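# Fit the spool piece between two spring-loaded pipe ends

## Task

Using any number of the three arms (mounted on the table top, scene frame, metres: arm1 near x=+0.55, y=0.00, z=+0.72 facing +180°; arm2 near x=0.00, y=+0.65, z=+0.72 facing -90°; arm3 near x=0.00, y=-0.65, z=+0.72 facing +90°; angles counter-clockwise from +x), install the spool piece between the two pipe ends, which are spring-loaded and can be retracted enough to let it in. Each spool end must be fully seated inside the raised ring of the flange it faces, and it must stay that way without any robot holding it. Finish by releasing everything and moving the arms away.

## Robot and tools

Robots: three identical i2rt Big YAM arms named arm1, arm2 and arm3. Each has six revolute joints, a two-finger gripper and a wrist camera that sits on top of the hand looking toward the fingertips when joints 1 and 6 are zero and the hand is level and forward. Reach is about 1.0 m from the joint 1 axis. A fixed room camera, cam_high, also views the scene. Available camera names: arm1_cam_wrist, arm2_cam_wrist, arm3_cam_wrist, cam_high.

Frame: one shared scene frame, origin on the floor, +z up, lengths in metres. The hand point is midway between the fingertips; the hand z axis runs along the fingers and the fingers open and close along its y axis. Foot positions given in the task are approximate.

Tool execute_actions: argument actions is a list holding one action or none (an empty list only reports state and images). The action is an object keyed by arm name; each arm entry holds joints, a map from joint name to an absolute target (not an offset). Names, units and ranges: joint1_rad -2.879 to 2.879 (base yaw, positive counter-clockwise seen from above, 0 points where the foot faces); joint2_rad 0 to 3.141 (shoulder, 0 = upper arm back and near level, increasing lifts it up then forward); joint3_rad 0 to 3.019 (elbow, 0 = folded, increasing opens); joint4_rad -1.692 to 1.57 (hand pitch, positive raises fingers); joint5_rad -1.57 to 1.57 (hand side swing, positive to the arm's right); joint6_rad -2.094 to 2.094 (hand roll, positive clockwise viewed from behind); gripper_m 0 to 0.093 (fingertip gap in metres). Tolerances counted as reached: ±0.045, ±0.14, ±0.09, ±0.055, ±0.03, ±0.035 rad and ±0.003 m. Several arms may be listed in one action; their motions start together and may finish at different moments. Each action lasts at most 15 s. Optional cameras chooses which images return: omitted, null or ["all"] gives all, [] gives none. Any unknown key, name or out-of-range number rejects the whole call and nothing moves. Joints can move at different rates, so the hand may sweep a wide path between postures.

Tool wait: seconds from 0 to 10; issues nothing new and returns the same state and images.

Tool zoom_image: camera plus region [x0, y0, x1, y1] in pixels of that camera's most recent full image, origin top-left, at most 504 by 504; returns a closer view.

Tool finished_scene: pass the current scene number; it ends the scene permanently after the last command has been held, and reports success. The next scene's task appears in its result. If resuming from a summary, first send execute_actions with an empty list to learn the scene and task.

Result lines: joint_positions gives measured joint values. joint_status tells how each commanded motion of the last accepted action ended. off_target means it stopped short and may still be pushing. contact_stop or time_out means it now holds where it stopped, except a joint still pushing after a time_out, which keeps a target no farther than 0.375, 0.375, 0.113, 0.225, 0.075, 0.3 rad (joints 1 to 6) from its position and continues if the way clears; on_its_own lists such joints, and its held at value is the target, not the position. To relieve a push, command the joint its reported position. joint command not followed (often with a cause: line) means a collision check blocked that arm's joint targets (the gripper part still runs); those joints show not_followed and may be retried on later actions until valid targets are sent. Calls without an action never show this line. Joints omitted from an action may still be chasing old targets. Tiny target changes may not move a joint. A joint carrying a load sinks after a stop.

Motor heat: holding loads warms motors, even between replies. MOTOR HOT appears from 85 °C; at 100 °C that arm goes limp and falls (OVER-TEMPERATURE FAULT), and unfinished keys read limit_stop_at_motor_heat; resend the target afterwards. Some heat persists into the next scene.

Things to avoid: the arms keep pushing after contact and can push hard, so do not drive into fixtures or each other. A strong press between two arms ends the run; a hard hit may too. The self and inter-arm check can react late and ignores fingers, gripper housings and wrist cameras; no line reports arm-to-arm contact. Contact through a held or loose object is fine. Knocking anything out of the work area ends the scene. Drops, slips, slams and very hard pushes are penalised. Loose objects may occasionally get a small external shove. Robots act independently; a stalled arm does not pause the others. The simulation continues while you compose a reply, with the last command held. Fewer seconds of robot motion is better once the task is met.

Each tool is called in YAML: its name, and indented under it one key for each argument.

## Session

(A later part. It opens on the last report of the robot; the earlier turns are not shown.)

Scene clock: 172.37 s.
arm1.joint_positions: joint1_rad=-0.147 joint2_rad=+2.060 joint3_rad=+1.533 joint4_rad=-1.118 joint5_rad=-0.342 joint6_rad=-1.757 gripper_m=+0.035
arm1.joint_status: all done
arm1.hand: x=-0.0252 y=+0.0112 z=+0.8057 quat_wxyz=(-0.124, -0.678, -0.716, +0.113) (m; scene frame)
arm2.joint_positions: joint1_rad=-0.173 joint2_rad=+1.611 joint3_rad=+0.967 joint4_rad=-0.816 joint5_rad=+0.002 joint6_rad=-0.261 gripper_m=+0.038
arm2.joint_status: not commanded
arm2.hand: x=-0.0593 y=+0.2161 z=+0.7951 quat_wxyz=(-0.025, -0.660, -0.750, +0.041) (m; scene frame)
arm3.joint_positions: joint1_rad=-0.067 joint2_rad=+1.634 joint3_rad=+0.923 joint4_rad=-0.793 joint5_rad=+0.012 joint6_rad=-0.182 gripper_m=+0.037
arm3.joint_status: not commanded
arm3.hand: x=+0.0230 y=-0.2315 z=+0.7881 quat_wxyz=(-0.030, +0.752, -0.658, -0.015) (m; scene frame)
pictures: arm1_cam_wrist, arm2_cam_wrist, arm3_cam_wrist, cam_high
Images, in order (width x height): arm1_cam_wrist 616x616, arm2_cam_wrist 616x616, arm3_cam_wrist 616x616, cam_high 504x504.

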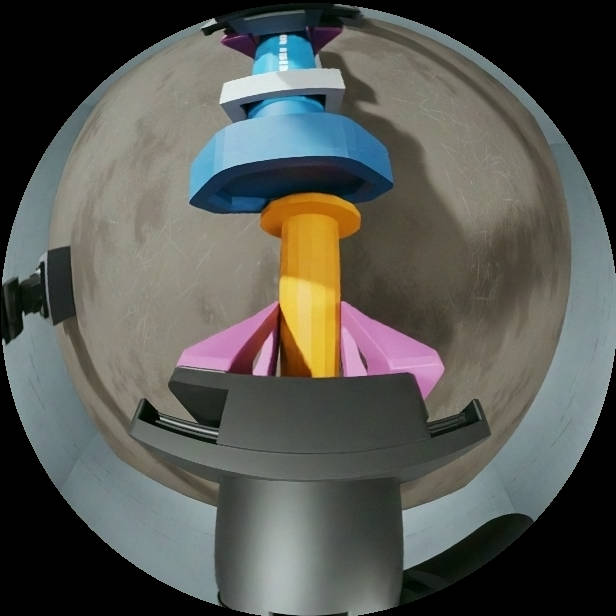

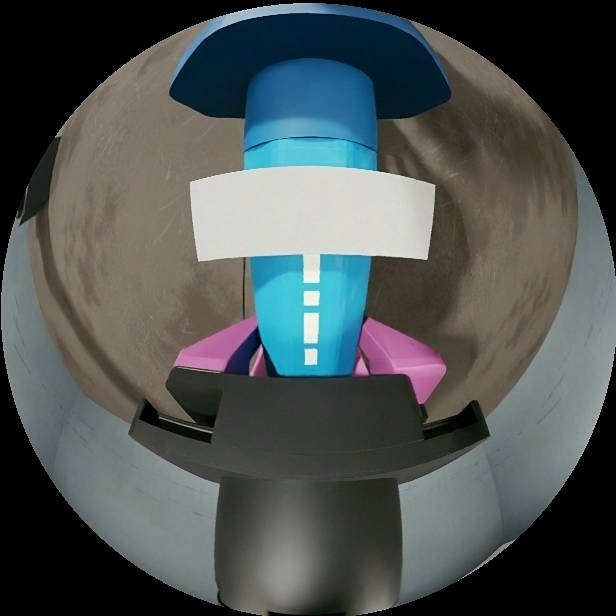

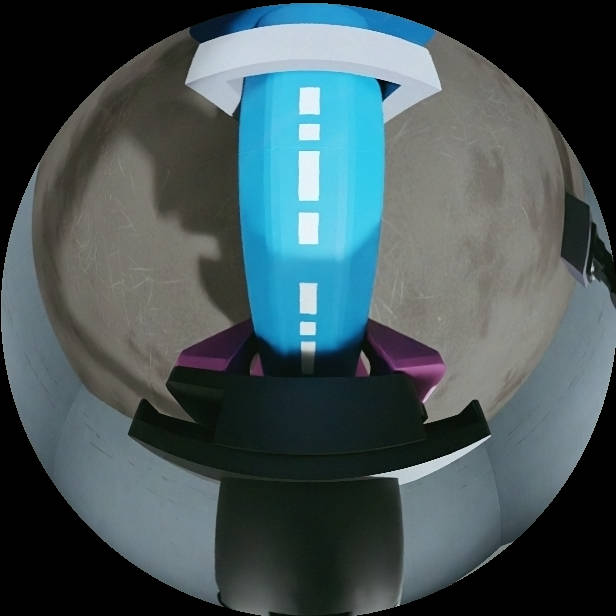

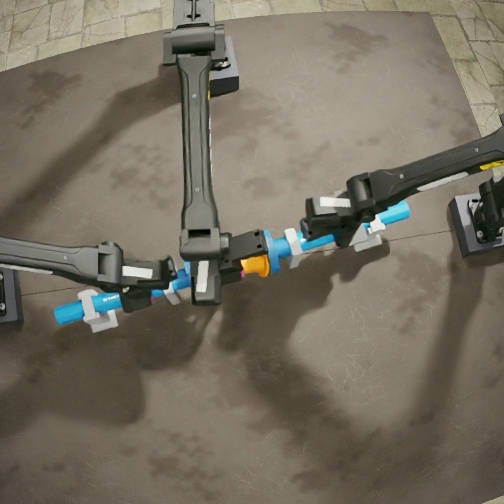

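execute_actions:
  actions:
    - {"arm1":{"joints":{"joint2_rad":2.01,"joint3_rad":1.48,"joint4_rad":-1.11}}}
  cameras: ["arm1_cam_wrist","cam_high"]

zoom_image:
  camera: "cam_high"
  region: [150,200,330,330]

Scene clock: 180.47 s.
arm1.joint_positions: joint1_rad=-0.153 joint2_rad=+2.036 joint3_rad=+1.495 joint4_rad=-1.100 joint5_rad=-0.343 joint6_rad=-1.751 gripper_m=+0.035
arm1.joint_status: all done
arm1.hand: x=-0.0158 y=+0.0133 z=+0.8062 quat_wxyz=(-0.123, -0.682, -0.712, +0.114) (m; scene frame)
arm2.joint_positions: joint1_rad=-0.173 joint2_rad=+1.611 joint3_rad=+0.967 joint4_rad=-0.816 joint5_rad=+0.002 joint6_rad=-0.261 gripper_m=+0.038
arm2.joint_status: not commanded
arm2.hand: x=-0.0593 y=+0.2161 z=+0.7951 quat_wxyz=(-0.025, -0.660, -0.750, +0.041) (m; scene frame)
arm3.joint_positions: joint1_rad=-0.067 joint2_rad=+1.634 joint3_rad=+0.922 joint4_rad=-0.793 joint5_rad=+0.013 joint6_rad=-0.182 gripper_m=+0.037
arm3.joint_status: not commanded
arm3.hand: x=+0.0231 y=-0.2317 z=+0.7882 quat_wxyz=(-0.030, +0.752, -0.658, -0.015) (m; scene frame)
pictures: arm1_cam_wrist, cam_high
Images, in order (width x height): arm1_cam_wrist 616x616, cam_high 504x504.

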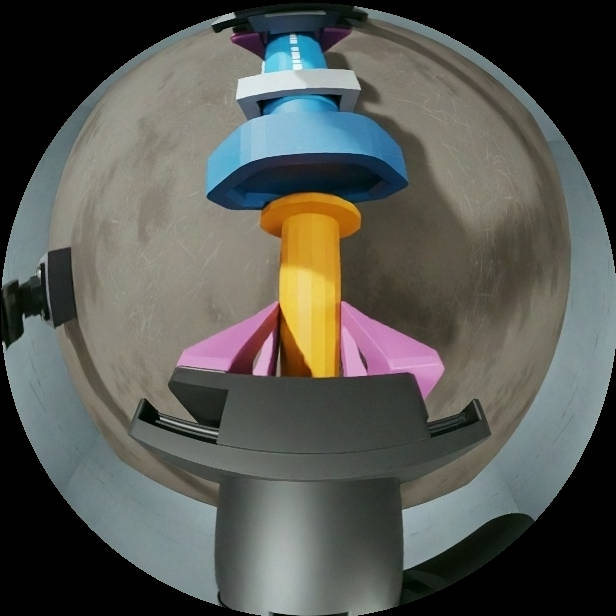

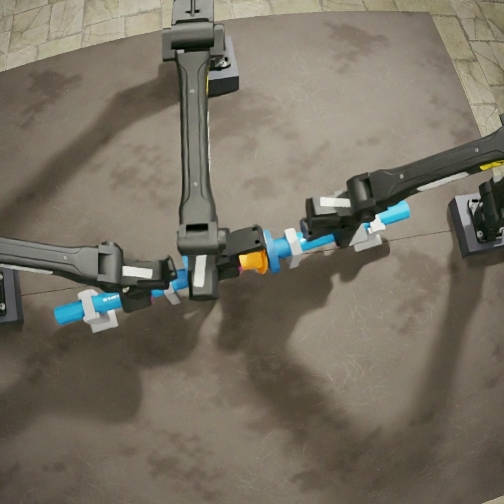

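Region (150, 200, 330, 330) of cam_high's 504x504 image, scaled by 2.800, with more detail than that image has.

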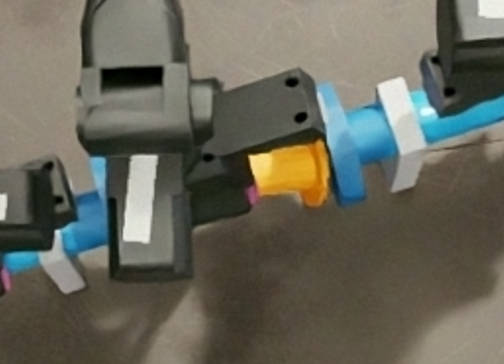

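execute_actions:
  actions:
    - {"arm3":{"joints":{"joint2_rad":1.74,"joint3_rad":1.1,"joint4_rad":-0.96}}}
  cameras: ["arm1_cam_wrist","cam_high"]

zoom_image:
  camera: "cam_high"
  region: [150,200,330,330]

Scene clock: 184.93 s.
arm1.joint_positions: joint1_rad=-0.158 joint2_rad=+2.036 joint3_rad=+1.495 joint4_rad=-1.096 joint5_rad=-0.339 joint6_rad=-1.753 gripper_m=+0.035
arm1.joint_status: not commanded
arm1.hand: x=-0.0165 y=+0.0169 z=+0.8061 quat_wxyz=(-0.120, -0.683, -0.712, +0.114) (m; scene frame)
arm2.joint_positions: joint1_rad=-0.173 joint2_rad=+1.610 joint3_rad=+0.966 joint4_rad=-0.816 joint5_rad=+0.003 joint6_rad=-0.261 gripper_m=+0.038
arm2.joint_status: not commanded
arm2.hand: x=-0.0593 y=+0.2166 z=+0.7951 quat_wxyz=(-0.024, -0.660, -0.750, +0.041) (m; scene frame)
arm3.joint_positions: joint1_rad=-0.067 joint2_rad=+1.718 joint3_rad=+1.029 joint4_rad=-0.957 joint5_rad=+0.007 joint6_rad=-0.176 gripper_m=+0.037
arm3.joint_status: all done
arm3.hand: x=+0.0222 y=-0.2295 z=+0.7863 quat_wxyz=(+0.027, +0.750, -0.660, +0.026) (m; scene frame)
pictures: arm1_cam_wrist, cam_high
Images, in order (width x height): arm1_cam_wrist 616x616, cam_high 504x504.

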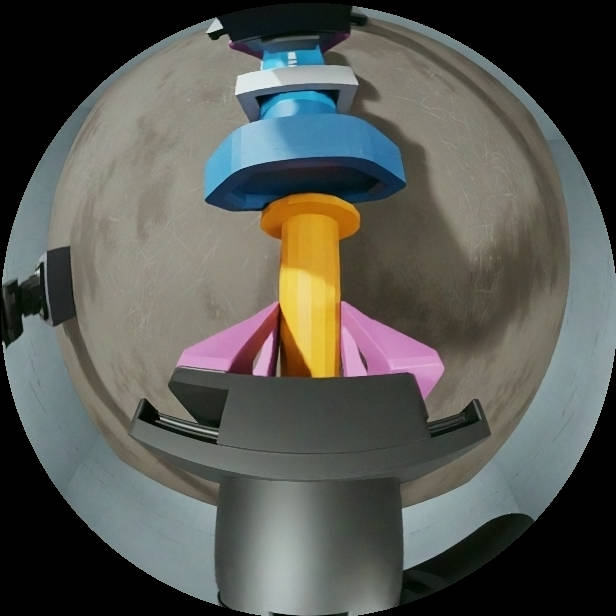

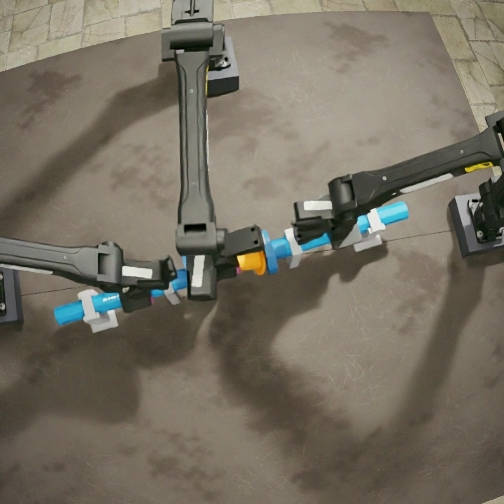

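Region (150, 200, 330, 330) of cam_high's 504x504 image, scaled by 2.800, with more detail than that image has.

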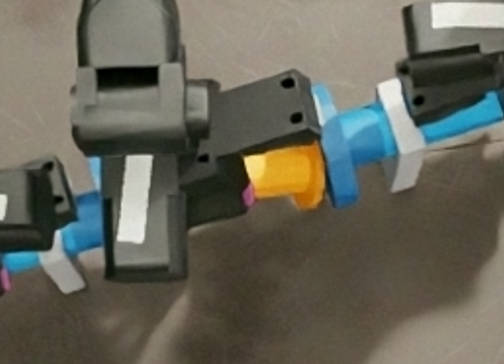

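execute_actions:
  actions:
    - {"arm1":{"joints":{"joint2_rad":1.995,"joint3_rad":1.5,"joint4_rad":-1.12}}}
  cameras: ["arm1_cam_wrist","cam_high"]

zoom_image:
  camera: "cam_high"
  region: [150,200,330,330]

Scene clock: 189.50 s.
arm1.joint_positions: joint1_rad=-0.158 joint2_rad=+2.035 joint3_rad=+1.495 joint4_rad=-1.096 joint5_rad=-0.338 joint6_rad=-1.753 gripper_m=+0.035
arm1.joint_status: all done
arm1.hand: x=-0.0166 y=+0.0170 z=+0.8063 quat_wxyz=(-0.120, -0.683, -0.712, +0.114) (m; scene frame)
arm2.joint_positions: joint1_rad=-0.173 joint2_rad=+1.610 joint3_rad=+0.966 joint4_rad=-0.816 joint5_rad=+0.003 joint6_rad=-0.261 gripper_m=+0.038
arm2.joint_status: not commanded
arm2.hand: x=-0.0593 y=+0.2166 z=+0.7951 quat_wxyz=(-0.024, -0.660, -0.750, +0.041) (m; scene frame)
arm3.joint_positions: joint1_rad=-0.067 joint2_rad=+1.718 joint3_rad=+1.029 joint4_rad=-0.957 joint5_rad=+0.007 joint6_rad=-0.176 gripper_m=+0.037
arm3.joint_status: not commanded
arm3.hand: x=+0.0222 y=-0.2295 z=+0.7863 quat_wxyz=(+0.027, +0.750, -0.660, +0.026) (m; scene frame)
pictures: arm1_cam_wrist, cam_high
Images, in order (width x height): arm1_cam_wrist 616x616, cam_high 504x504.

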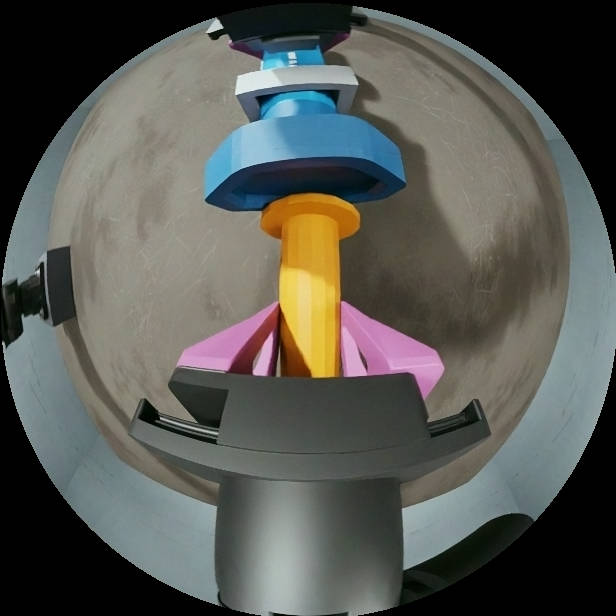

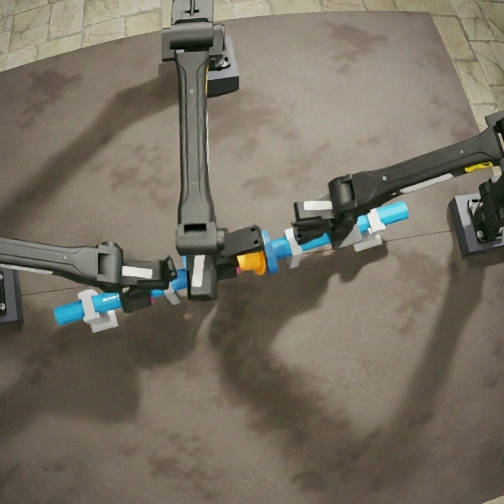

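Region (150, 200, 330, 330) of cam_high's 504x504 image, scaled by 2.800, with more detail than that image has.

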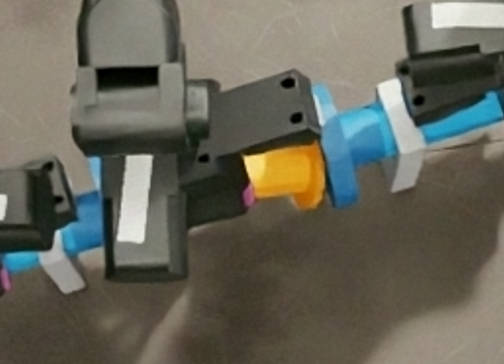

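No movement; larger command, with arm3 retracting.

execute_actions:
  actions:
    - {"arm1":{"joints":{"joint2_rad":1.96,"joint3_rad":1.5}},"arm3":{"joints":{"joint2_rad":1.62,"joint3_rad":0.93,"joint4_rad":-0.85}}}
  cameras: ["arm1_cam_wrist"]

execute_actions:
  actions:
    - {"arm3":{"joints":{"joint2_rad":1.74,"joint3_rad":1.1,"joint4_rad":-0.96}}}
  cameras: ["arm1_cam_wrist","cam_high"]

zoom_image:
  camera: "cam_high"
  region: [150,200,330,330]

Scene clock: 194.30 s.
arm1.joint_positions: joint1_rad=-0.155 joint2_rad=+1.992 joint3_rad=+1.495 joint4_rad=-1.105 joint5_rad=-0.350 joint6_rad=-1.758 gripper_m=+0.035
arm1.joint_status: all done
arm1.hand: x=-0.0196 y=+0.0137 z=+0.8305 quat_wxyz=(-0.109, -0.677, -0.716, +0.129) (m; scene frame)
arm2.joint_positions: joint1_rad=-0.173 joint2_rad=+1.610 joint3_rad=+0.966 joint4_rad=-0.816 joint5_rad=+0.004 joint6_rad=-0.261 gripper_m=+0.038
arm2.joint_status: not commanded
arm2.hand: x=-0.0594 y=+0.2166 z=+0.7951 quat_wxyz=(-0.024, -0.660, -0.750, +0.041) (m; scene frame)
arm3.joint_positions: joint1_rad=-0.067 joint2_rad=+1.666 joint3_rad=+0.961 joint4_rad=-0.838 joint5_rad=+0.006 joint6_rad=-0.178 gripper_m=+0.037
arm3.joint_status: all done
arm3.hand: x=+0.0221 y=-0.2270 z=+0.7869 quat_wxyz=(-0.013, +0.751, -0.660, -0.007) (m; scene frame)
pictures: arm1_cam_wrist
Images, in order (width x height): arm1_cam_wrist 616x616.

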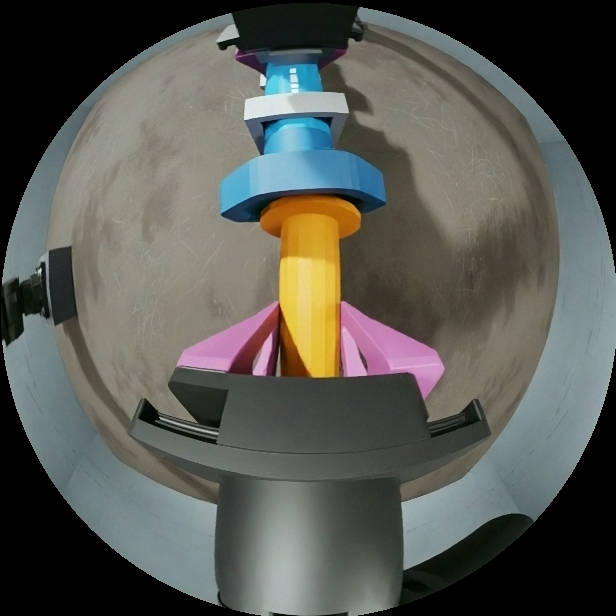

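Scene clock: 195.10 s.
arm1.joint_positions: joint1_rad=-0.159 joint2_rad=+1.992 joint3_rad=+1.495 joint4_rad=-1.105 joint5_rad=-0.340 joint6_rad=-1.755 gripper_m=+0.035
arm1.joint_status: not commanded
arm1.hand: x=-0.0193 y=+0.0177 z=+0.8300 quat_wxyz=(-0.106, -0.681, -0.714, +0.125) (m; scene frame)
arm2.joint_positions: joint1_rad=-0.173 joint2_rad=+1.610 joint3_rad=+0.965 joint4_rad=-0.816 joint5_rad=+0.004 joint6_rad=-0.261 gripper_m=+0.038
arm2.joint_status: not commanded
arm2.hand: x=-0.0594 y=+0.2167 z=+0.7951 quat_wxyz=(-0.024, -0.660, -0.750, +0.041) (m; scene frame)
arm3.joint_positions: joint1_rad=-0.067 joint2_rad=+1.723 joint3_rad=+1.036 joint4_rad=-0.947 joint5_rad=+0.003 joint6_rad=-0.183 gripper_m=+0.037
arm3.joint_status: all done
arm3.hand: x=+0.0217 y=-0.2244 z=+0.7859 quat_wxyz=(+0.024, +0.753, -0.658, +0.021) (m; scene frame)
pictures: arm1_cam_wrist, cam_high
Images, in order (width x height): arm1_cam_wrist 616x616, cam_high 504x504.

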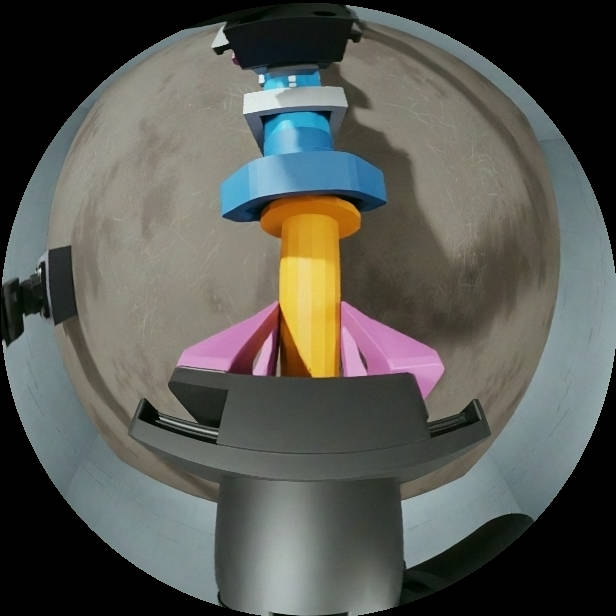

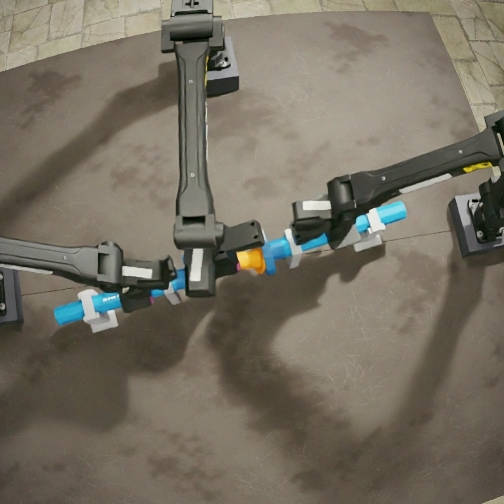

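Region (150, 200, 330, 330) of cam_high's 504x504 image, scaled by 2.800, with more detail than that image has.

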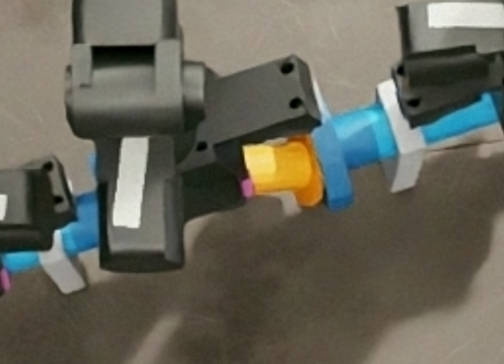

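execute_actions:
  actions:
    - {"arm3":{"joints":{"gripper_m":0.093}},"arm2":{"joints":{"joint2_rad":1.72,"joint3_rad":1.1,"joint4_rad":-0.96,"joint1_rad":-0.16}}}

zoom_image:
  camera: "cam_high"
  region: [150,200,330,330]

Scene clock: 200.80 s.
arm1.joint_positions: joint1_rad=-0.158 joint2_rad=+1.992 joint3_rad=+1.493 joint4_rad=-1.105 joint5_rad=-0.345 joint6_rad=-1.755 gripper_m=+0.035
arm1.joint_status: not commanded
arm1.hand: x=-0.0190 y=+0.0159 z=+0.8299 quat_wxyz=(-0.108, -0.680, -0.714, +0.127) (m; scene frame)
arm2.joint_positions: joint1_rad=-0.173 joint2_rad=+1.653 joint3_rad=+1.023 joint4_rad=-0.904 joint5_rad=+0.000 joint6_rad=-0.261 gripper_m=+0.038
arm2.joint_status: joint4_rad time_out (moved -0.088 of -0.144); the others done
arm2.on_its_own: joint4_rad is held at -0.904, not at your -0.960, since a time_out
arm2.hand: x=-0.0590 y=+0.2154 z=+0.7942 quat_wxyz=(-0.005, -0.661, -0.750, +0.009) (m; scene frame)
arm3.joint_positions: joint1_rad=-0.066 joint2_rad=+1.728 joint3_rad=+1.055 joint4_rad=-0.947 joint5_rad=+0.002 joint6_rad=-0.203 gripper_m=+0.093
arm3.joint_status: all done
arm3.hand: x=+0.0215 y=-0.2158 z=+0.7891 quat_wxyz=(+0.019, +0.760, -0.650, +0.016) (m; scene frame)
pictures: arm1_cam_wrist, arm2_cam_wrist, arm3_cam_wrist, cam_high
joint command not followed: on one or more control steps a check withheld the commanded joint targets of the arm2 arm, and it was not sent them on those steps.
cause: the commanded joint targets would bring a part of the robot too close to another arm (this arm's wrist (the part past joint 4) and the other arm's wrist (the part past joint 4)); next, command targets that bring no part of the robot closer to that arm.
Images, in order (width x height): arm1_cam_wrist 616x616, arm2_cam_wrist 616x616, arm3_cam_wrist 616x616, cam_high 504x504.

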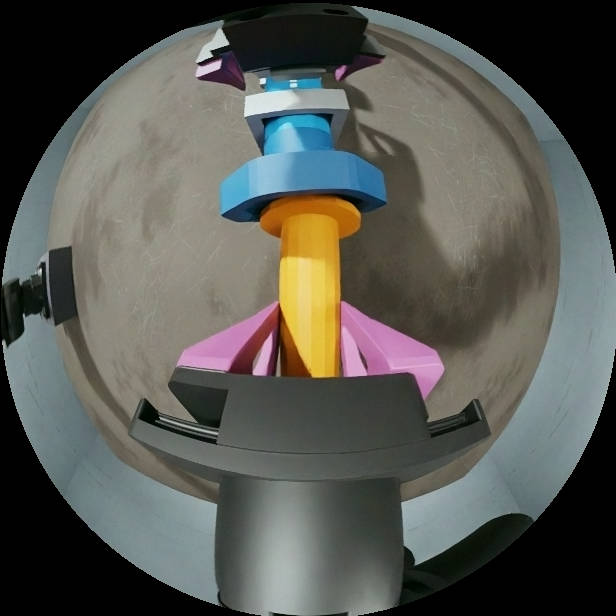

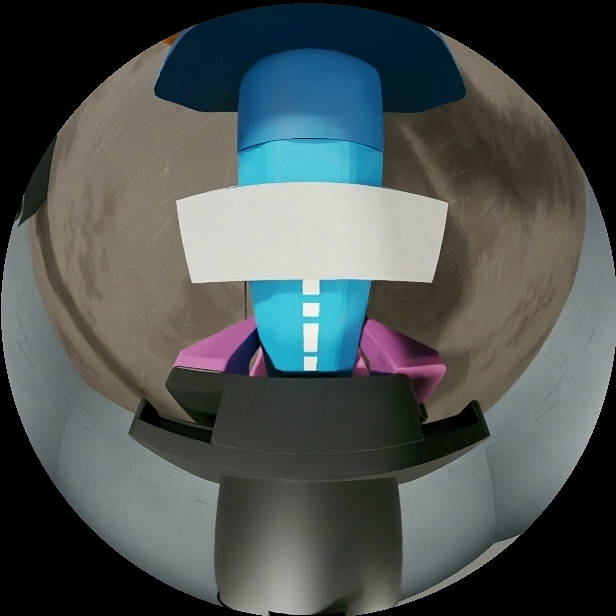

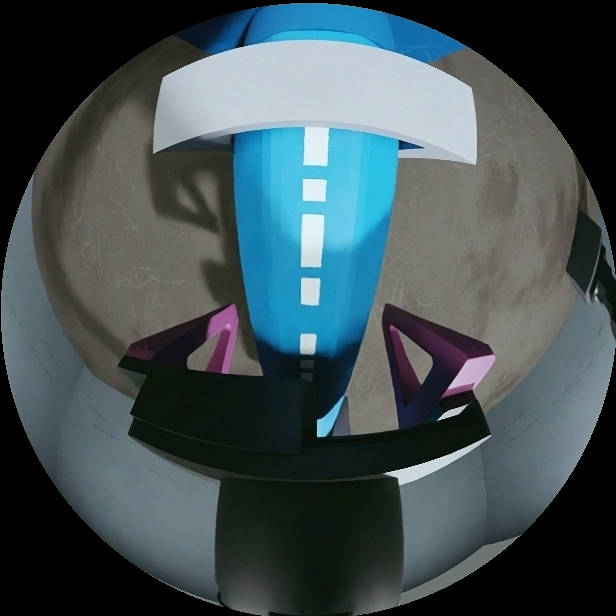

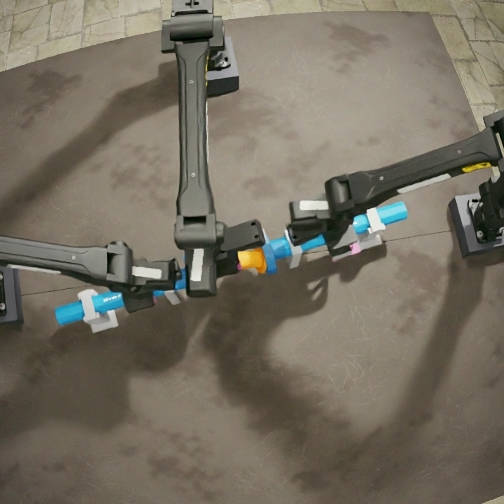

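Region (150, 200, 330, 330) of cam_high's 504x504 image, scaled by 2.800, with more detail than that image has.

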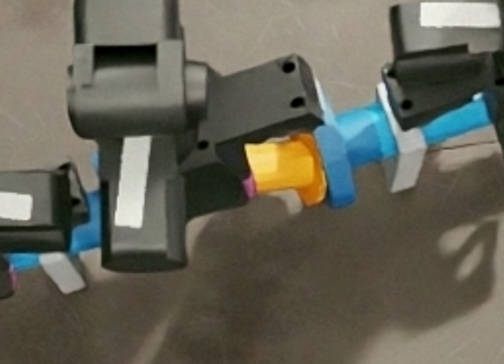

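execute_actions:
  actions:
    - {"arm3":{"joints":{"joint2_rad":1.4,"joint4_rad":-1.2}},"arm2":{"joints":{"joint2_rad":1.58,"joint3_rad":0.93,"joint4_rad":-0.82,"joint1_rad":-0.18}}}
  cameras: []

execute_actions:
  actions:
    - {"arm3":{"joints":{"joint1_rad":0.55,"joint2_rad":1.85,"joint3_rad":1.3,"joint4_rad":0.3,"joint5_rad":1.1,"joint6_rad":0}}}

Scene clock: 210.37 s.
arm1.joint_positions: joint1_rad=-0.158 joint2_rad=+1.992 joint3_rad=+1.493 joint4_rad=-1.105 joint5_rad=-0.345 joint6_rad=-1.755 gripper_m=+0.035
arm1.joint_status: not commanded
arm1.hand: x=-0.0189 y=+0.0159 z=+0.8299 quat_wxyz=(-0.108, -0.680, -0.714, +0.127) (m; scene frame)
arm2.joint_positions: joint1_rad=-0.173 joint2_rad=+1.611 joint3_rad=+0.963 joint4_rad=-0.802 joint5_rad=+0.000 joint6_rad=-0.261 gripper_m=+0.038
arm2.joint_status: all done
arm2.hand: x=-0.0592 y=+0.2144 z=+0.7942 quat_wxyz=(-0.028, -0.660, -0.749, +0.044) (m; scene frame)
arm3.joint_positions: joint1_rad=-0.066 joint2_rad=+1.392 joint3_rad=+1.061 joint4_rad=-1.185 joint5_rad=+0.002 joint6_rad=-0.203 gripper_m=+0.093
arm3.joint_status: all done
arm3.hand: x=+0.0197 y=-0.2542 z=+0.9247 quat_wxyz=(-0.023, +0.760, -0.650, -0.016) (m; scene frame)
pictures: none
No camera images: the call's "cameras" was empty. Leave "cameras" out to get every camera's image.

Scene clock: 212.17 s.
arm1.joint_positions: joint1_rad=-0.158 joint2_rad=+1.992 joint3_rad=+1.493 joint4_rad=-1.105 joint5_rad=-0.345 joint6_rad=-1.755 gripper_m=+0.035
arm1.joint_status: not commanded
arm1.hand: x=-0.0189 y=+0.0159 z=+0.8299 quat_wxyz=(-0.108, -0.680, -0.714, +0.127) (m; scene frame)
arm2.joint_positions: joint1_rad=-0.173 joint2_rad=+1.611 joint3_rad=+0.963 joint4_rad=-0.802 joint5_rad=+0.000 joint6_rad=-0.261 gripper_m=+0.038
arm2.joint_status: not commanded
arm2.hand: x=-0.0592 y=+0.2144 z=+0.7942 quat_wxyz=(-0.028, -0.660, -0.749, +0.044) (m; scene frame)
arm3.joint_positions: joint1_rad=+0.556 joint2_rad=+1.861 joint3_rad=+1.272 joint4_rad=+0.273 joint5_rad=+1.098 joint6_rad=-0.007 gripper_m=+0.093
arm3.joint_status: all done
arm3.hand: x=-0.2285 y=-0.0143 z=+0.9927 quat_wxyz=(-0.611, +0.463, -0.597, -0.236) (m; scene frame)
pictures: arm1_cam_wrist, arm2_cam_wrist, arm3_cam_wrist, cam_high
Images, in order (width x height): arm1_cam_wrist 616x616, arm2_cam_wrist 616x616, arm3_cam_wrist 616x616, cam_high 504x504.

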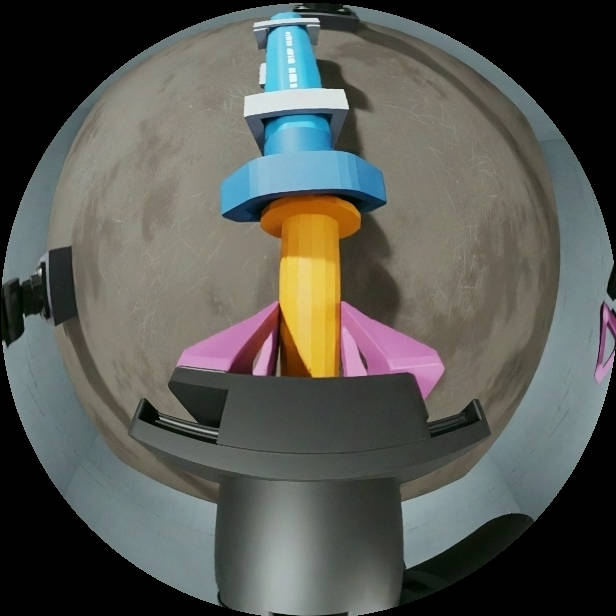

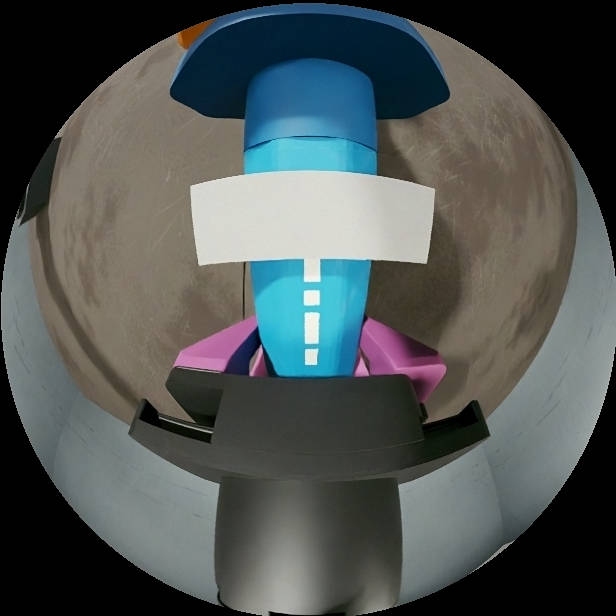

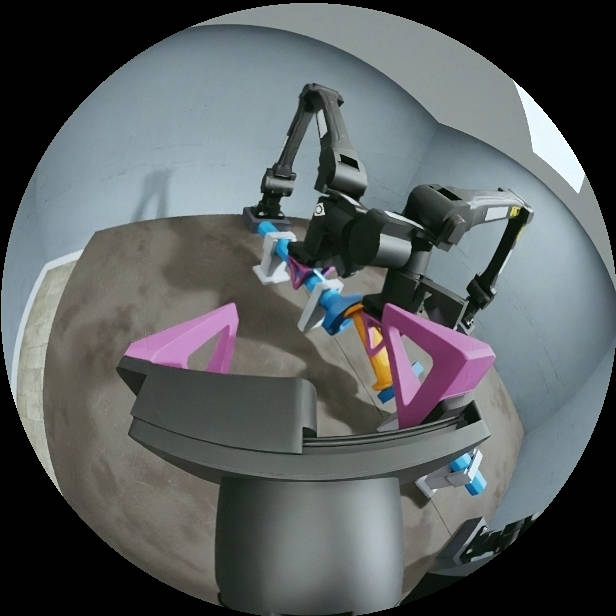

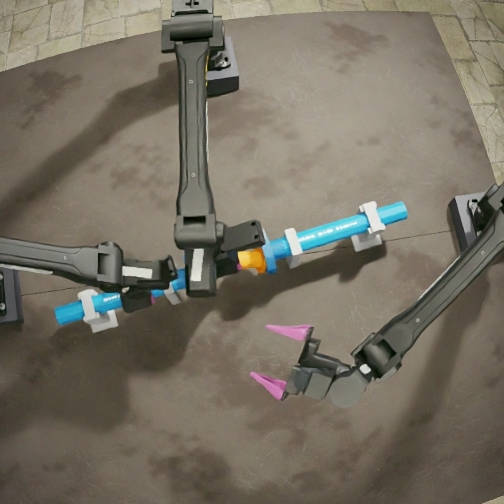

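zoom_image:
  camera: "arm3_cam_wrist"
  region: [290,250,450,420]

Region (290, 250, 450, 420) of arm3_cam_wrist's 616x616 image, scaled by 2.965, with more detail than that image has; it fills the left 474 columns of this view, and the rest is white.

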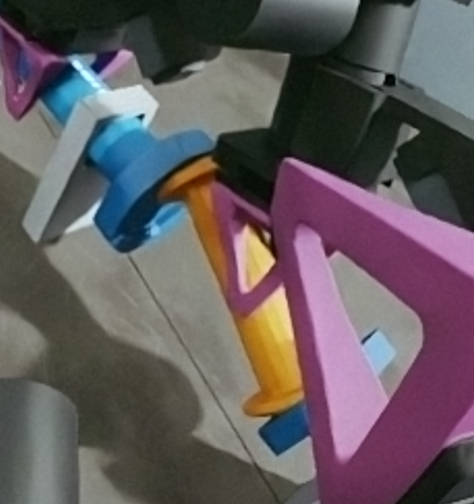

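execute_actions:
  actions:
    - {"arm1":{"joints":{"joint2_rad":2.03,"joint3_rad":1.53,"joint6_rad":-1.84}},"arm2":{"joints":{"joint2_rad":1.55,"joint3_rad":0.92}}}

zoom_image:
  camera: "arm3_cam_wrist"
  region: [290,250,450,420]

Scene clock: 219.27 s.
arm1.joint_positions: joint1_rad=-0.158 joint2_rad=+2.010 joint3_rad=+1.498 joint4_rad=-1.105 joint5_rad=-0.346 joint6_rad=-1.821 gripper_m=+0.035
arm1.joint_status: all done
arm1.hand: x=-0.0188 y=+0.0160 z=+0.8213 quat_wxyz=(-0.110, -0.657, -0.735, +0.127) (m; scene frame)
arm2.joint_positions: joint1_rad=-0.173 joint2_rad=+1.605 joint3_rad=+0.954 joint4_rad=-0.787 joint5_rad=+0.001 joint6_rad=-0.261 gripper_m=+0.038
arm2.joint_status: all done
arm2.hand: x=-0.0592 y=+0.2144 z=+0.7945 quat_wxyz=(-0.032, -0.660, -0.749, +0.050) (m; scene frame)
arm3.joint_positions: joint1_rad=+0.556 joint2_rad=+1.861 joint3_rad=+1.272 joint4_rad=+0.273 joint5_rad=+1.098 joint6_rad=-0.007 gripper_m=+0.093
arm3.joint_status: not commanded
arm3.hand: x=-0.2285 y=-0.0143 z=+0.9927 quat_wxyz=(-0.611, +0.463, -0.597, -0.236) (m; scene frame)
pictures: arm1_cam_wrist, arm2_cam_wrist, arm3_cam_wrist, cam_high
Images, in order (width x height): arm1_cam_wrist 616x616, arm2_cam_wrist 616x616, arm3_cam_wrist 616x616, cam_high 504x504.

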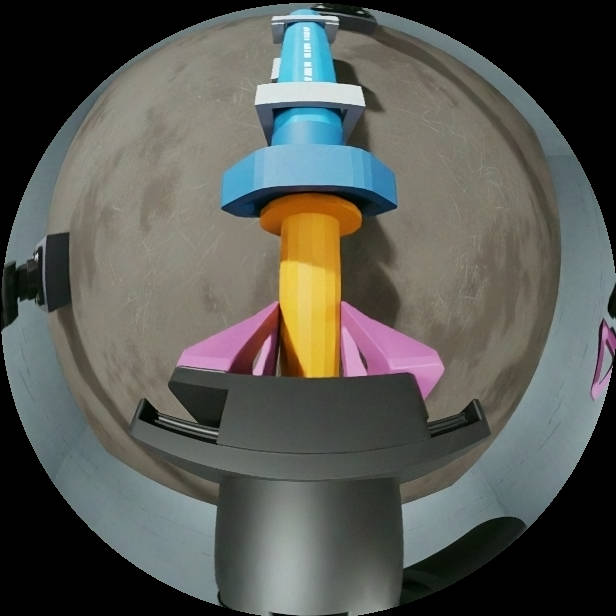

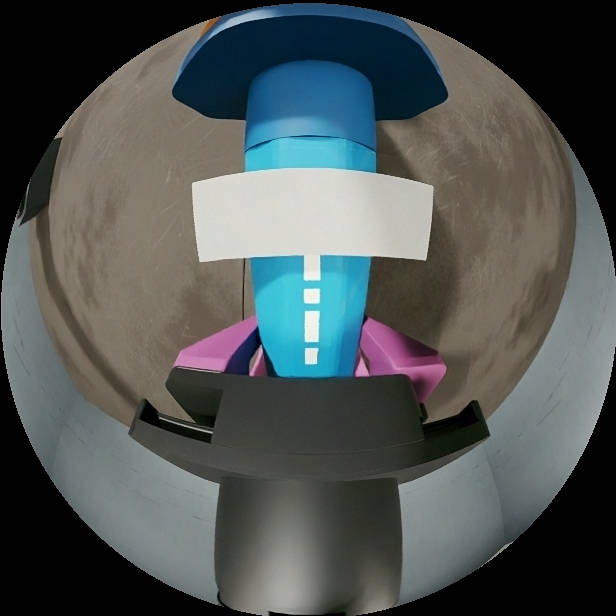

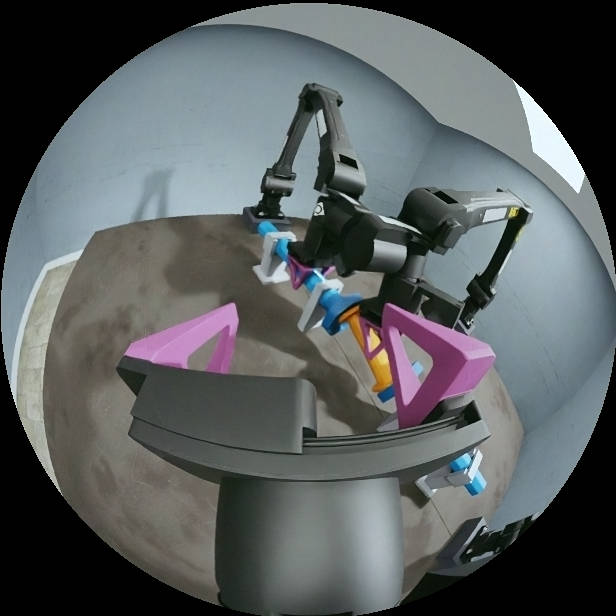

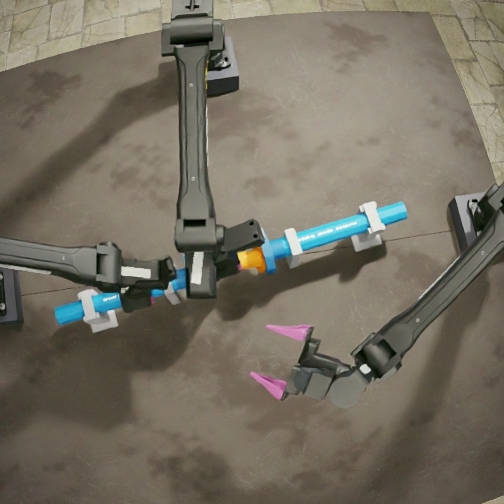

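Region (290, 250, 450, 420) of arm3_cam_wrist's 616x616 image, scaled by 2.965, with more detail than that image has; it fills the left 474 columns of this view, and the rest is white.

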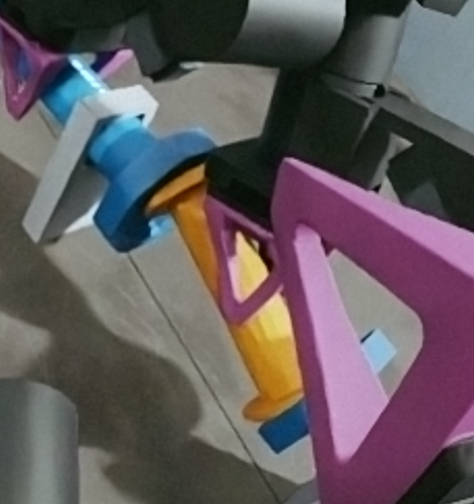

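execute_actions:
  actions:
    - {"arm1":{"joints":{"joint2_rad":2.05,"joint3_rad":1.57,"joint4_rad":-1.13}}}

zoom_image:
  camera: "arm3_cam_wrist"
  region: [290,250,450,420]

Scene clock: 223.00 s.
arm1.joint_positions: joint1_rad=-0.158 joint2_rad=+2.026 joint3_rad=+1.519 joint4_rad=-1.123 joint5_rad=-0.348 joint6_rad=-1.828 gripper_m=+0.035
arm1.joint_status: all done
arm1.hand: x=-0.0219 y=+0.0162 z=+0.8200 quat_wxyz=(-0.115, -0.655, -0.737, +0.124) (m; scene frame)
arm2.joint_positions: joint1_rad=-0.173 joint2_rad=+1.604 joint3_rad=+0.954 joint4_rad=-0.787 joint5_rad=+0.001 joint6_rad=-0.261 gripper_m=+0.038
arm2.joint_status: not commanded
arm2.hand: x=-0.0593 y=+0.2147 z=+0.7944 quat_wxyz=(-0.032, -0.660, -0.749, +0.050) (m; scene frame)
arm3.joint_positions: joint1_rad=+0.556 joint2_rad=+1.861 joint3_rad=+1.272 joint4_rad=+0.273 joint5_rad=+1.098 joint6_rad=-0.007 gripper_m=+0.093
arm3.joint_status: not commanded
arm3.hand: x=-0.2285 y=-0.0143 z=+0.9927 quat_wxyz=(-0.611, +0.463, -0.597, -0.236) (m; scene frame)
pictures: arm1_cam_wrist, arm2_cam_wrist, arm3_cam_wrist, cam_high
Images, in order (width x height): arm1_cam_wrist 616x616, arm2_cam_wrist 616x616, arm3_cam_wrist 616x616, cam_high 504x504.

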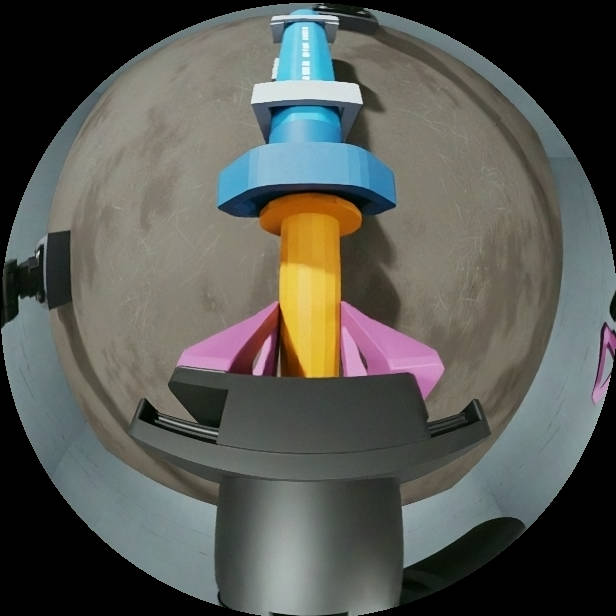

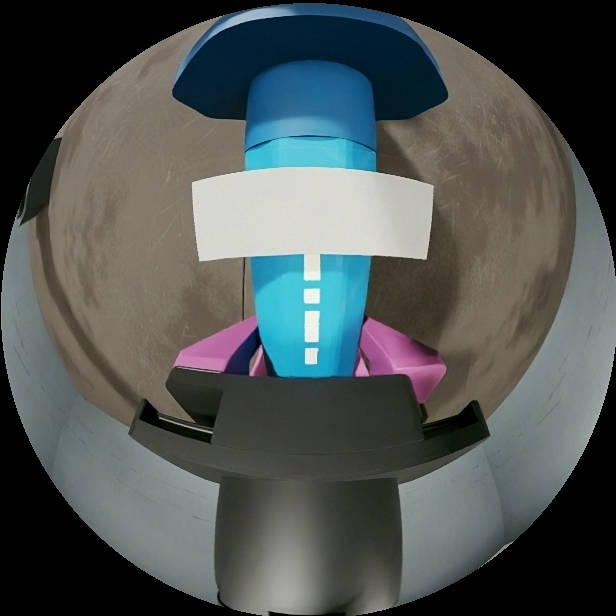

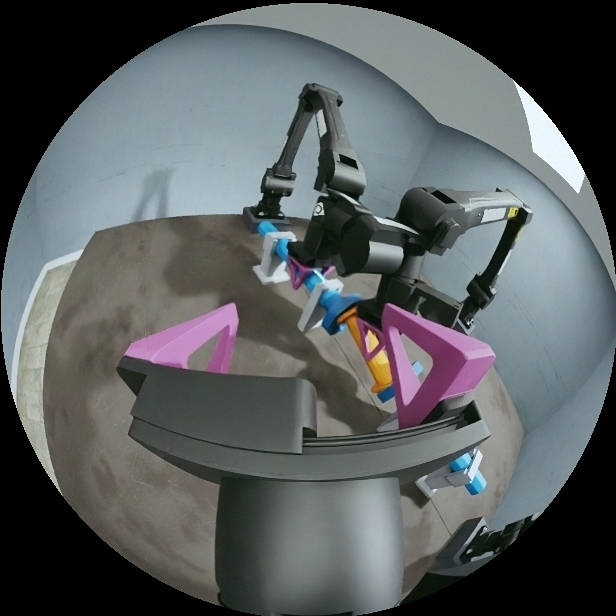

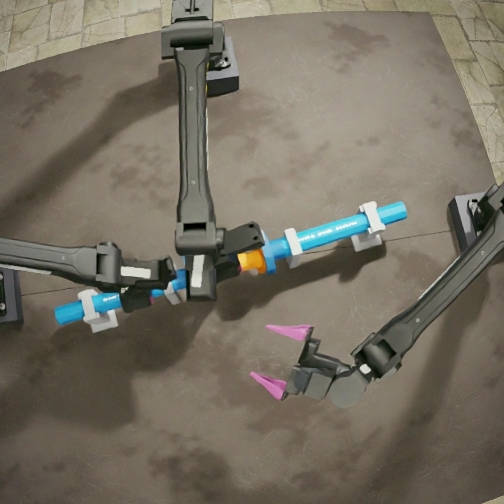

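Region (290, 250, 450, 420) of arm3_cam_wrist's 616x616 image, scaled by 2.965, with more detail than that image has; it fills the left 474 columns of this view, and the rest is white.

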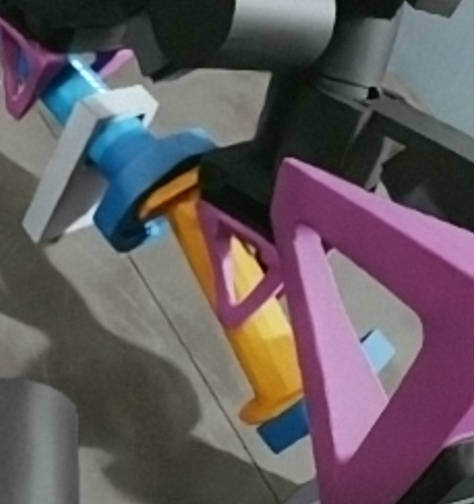

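execute_actions:
  actions:
    - {"arm2":{"joints":{"gripper_m":0.093}}}

zoom_image:
  camera: "arm3_cam_wrist"
  region: [290,250,450,420]

Scene clock: 226.03 s.
arm1.joint_positions: joint1_rad=-0.158 joint2_rad=+2.028 joint3_rad=+1.520 joint4_rad=-1.123 joint5_rad=-0.349 joint6_rad=-1.830 gripper_m=+0.035
arm1.joint_status: not commanded
arm1.hand: x=-0.0220 y=+0.0160 z=+0.8193 quat_wxyz=(-0.116, -0.654, -0.737, +0.125) (m; scene frame)
arm2.joint_positions: joint1_rad=-0.173 joint2_rad=+1.551 joint3_rad=+0.928 joint4_rad=-0.813 joint5_rad=+0.001 joint6_rad=-0.261 gripper_m=+0.093
arm2.joint_status: all done
arm2.hand: x=-0.0575 y=+0.2276 z=+0.8071 quat_wxyz=(-0.032, -0.660, -0.749, +0.051) (m; scene frame)
arm3.joint_positions: joint1_rad=+0.556 joint2_rad=+1.861 joint3_rad=+1.272 joint4_rad=+0.273 joint5_rad=+1.098 joint6_rad=-0.007 gripper_m=+0.093
arm3.joint_status: not commanded
arm3.hand: x=-0.2285 y=-0.0143 z=+0.9927 quat_wxyz=(-0.611, +0.463, -0.597, -0.236) (m; scene frame)
pictures: arm1_cam_wrist, arm2_cam_wrist, arm3_cam_wrist, cam_high
Images, in order (width x height): arm1_cam_wrist 616x616, arm2_cam_wrist 616x616, arm3_cam_wrist 616x616, cam_high 504x504.

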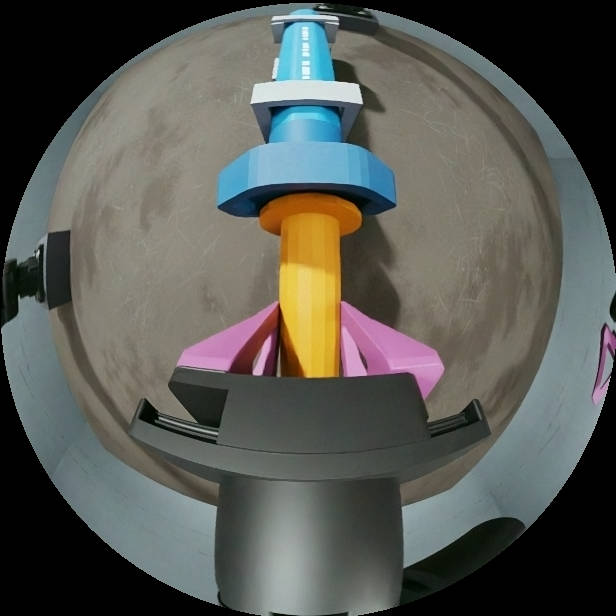

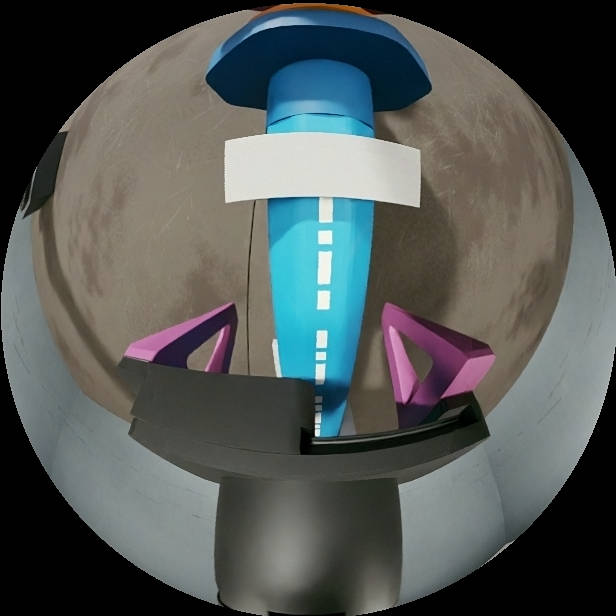

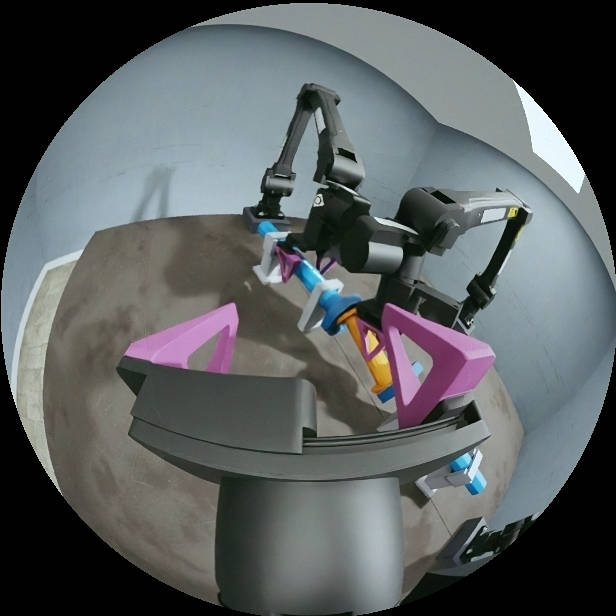

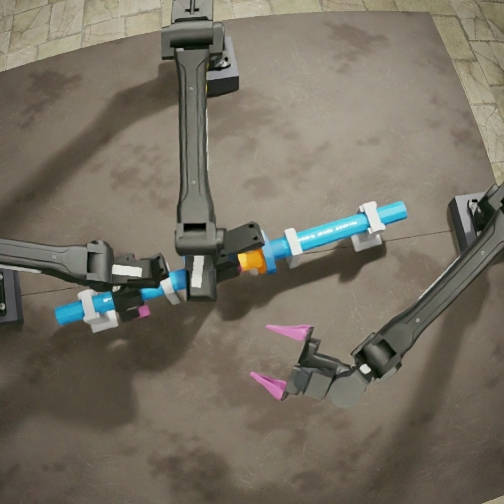

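Region (290, 250, 450, 420) of arm3_cam_wrist's 616x616 image, scaled by 2.965, with more detail than that image has; it fills the left 474 columns of this view, and the rest is white.

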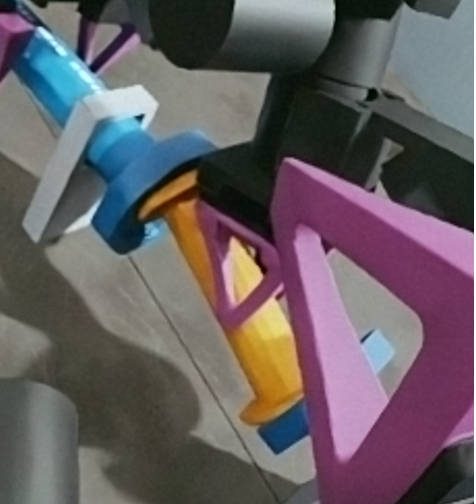

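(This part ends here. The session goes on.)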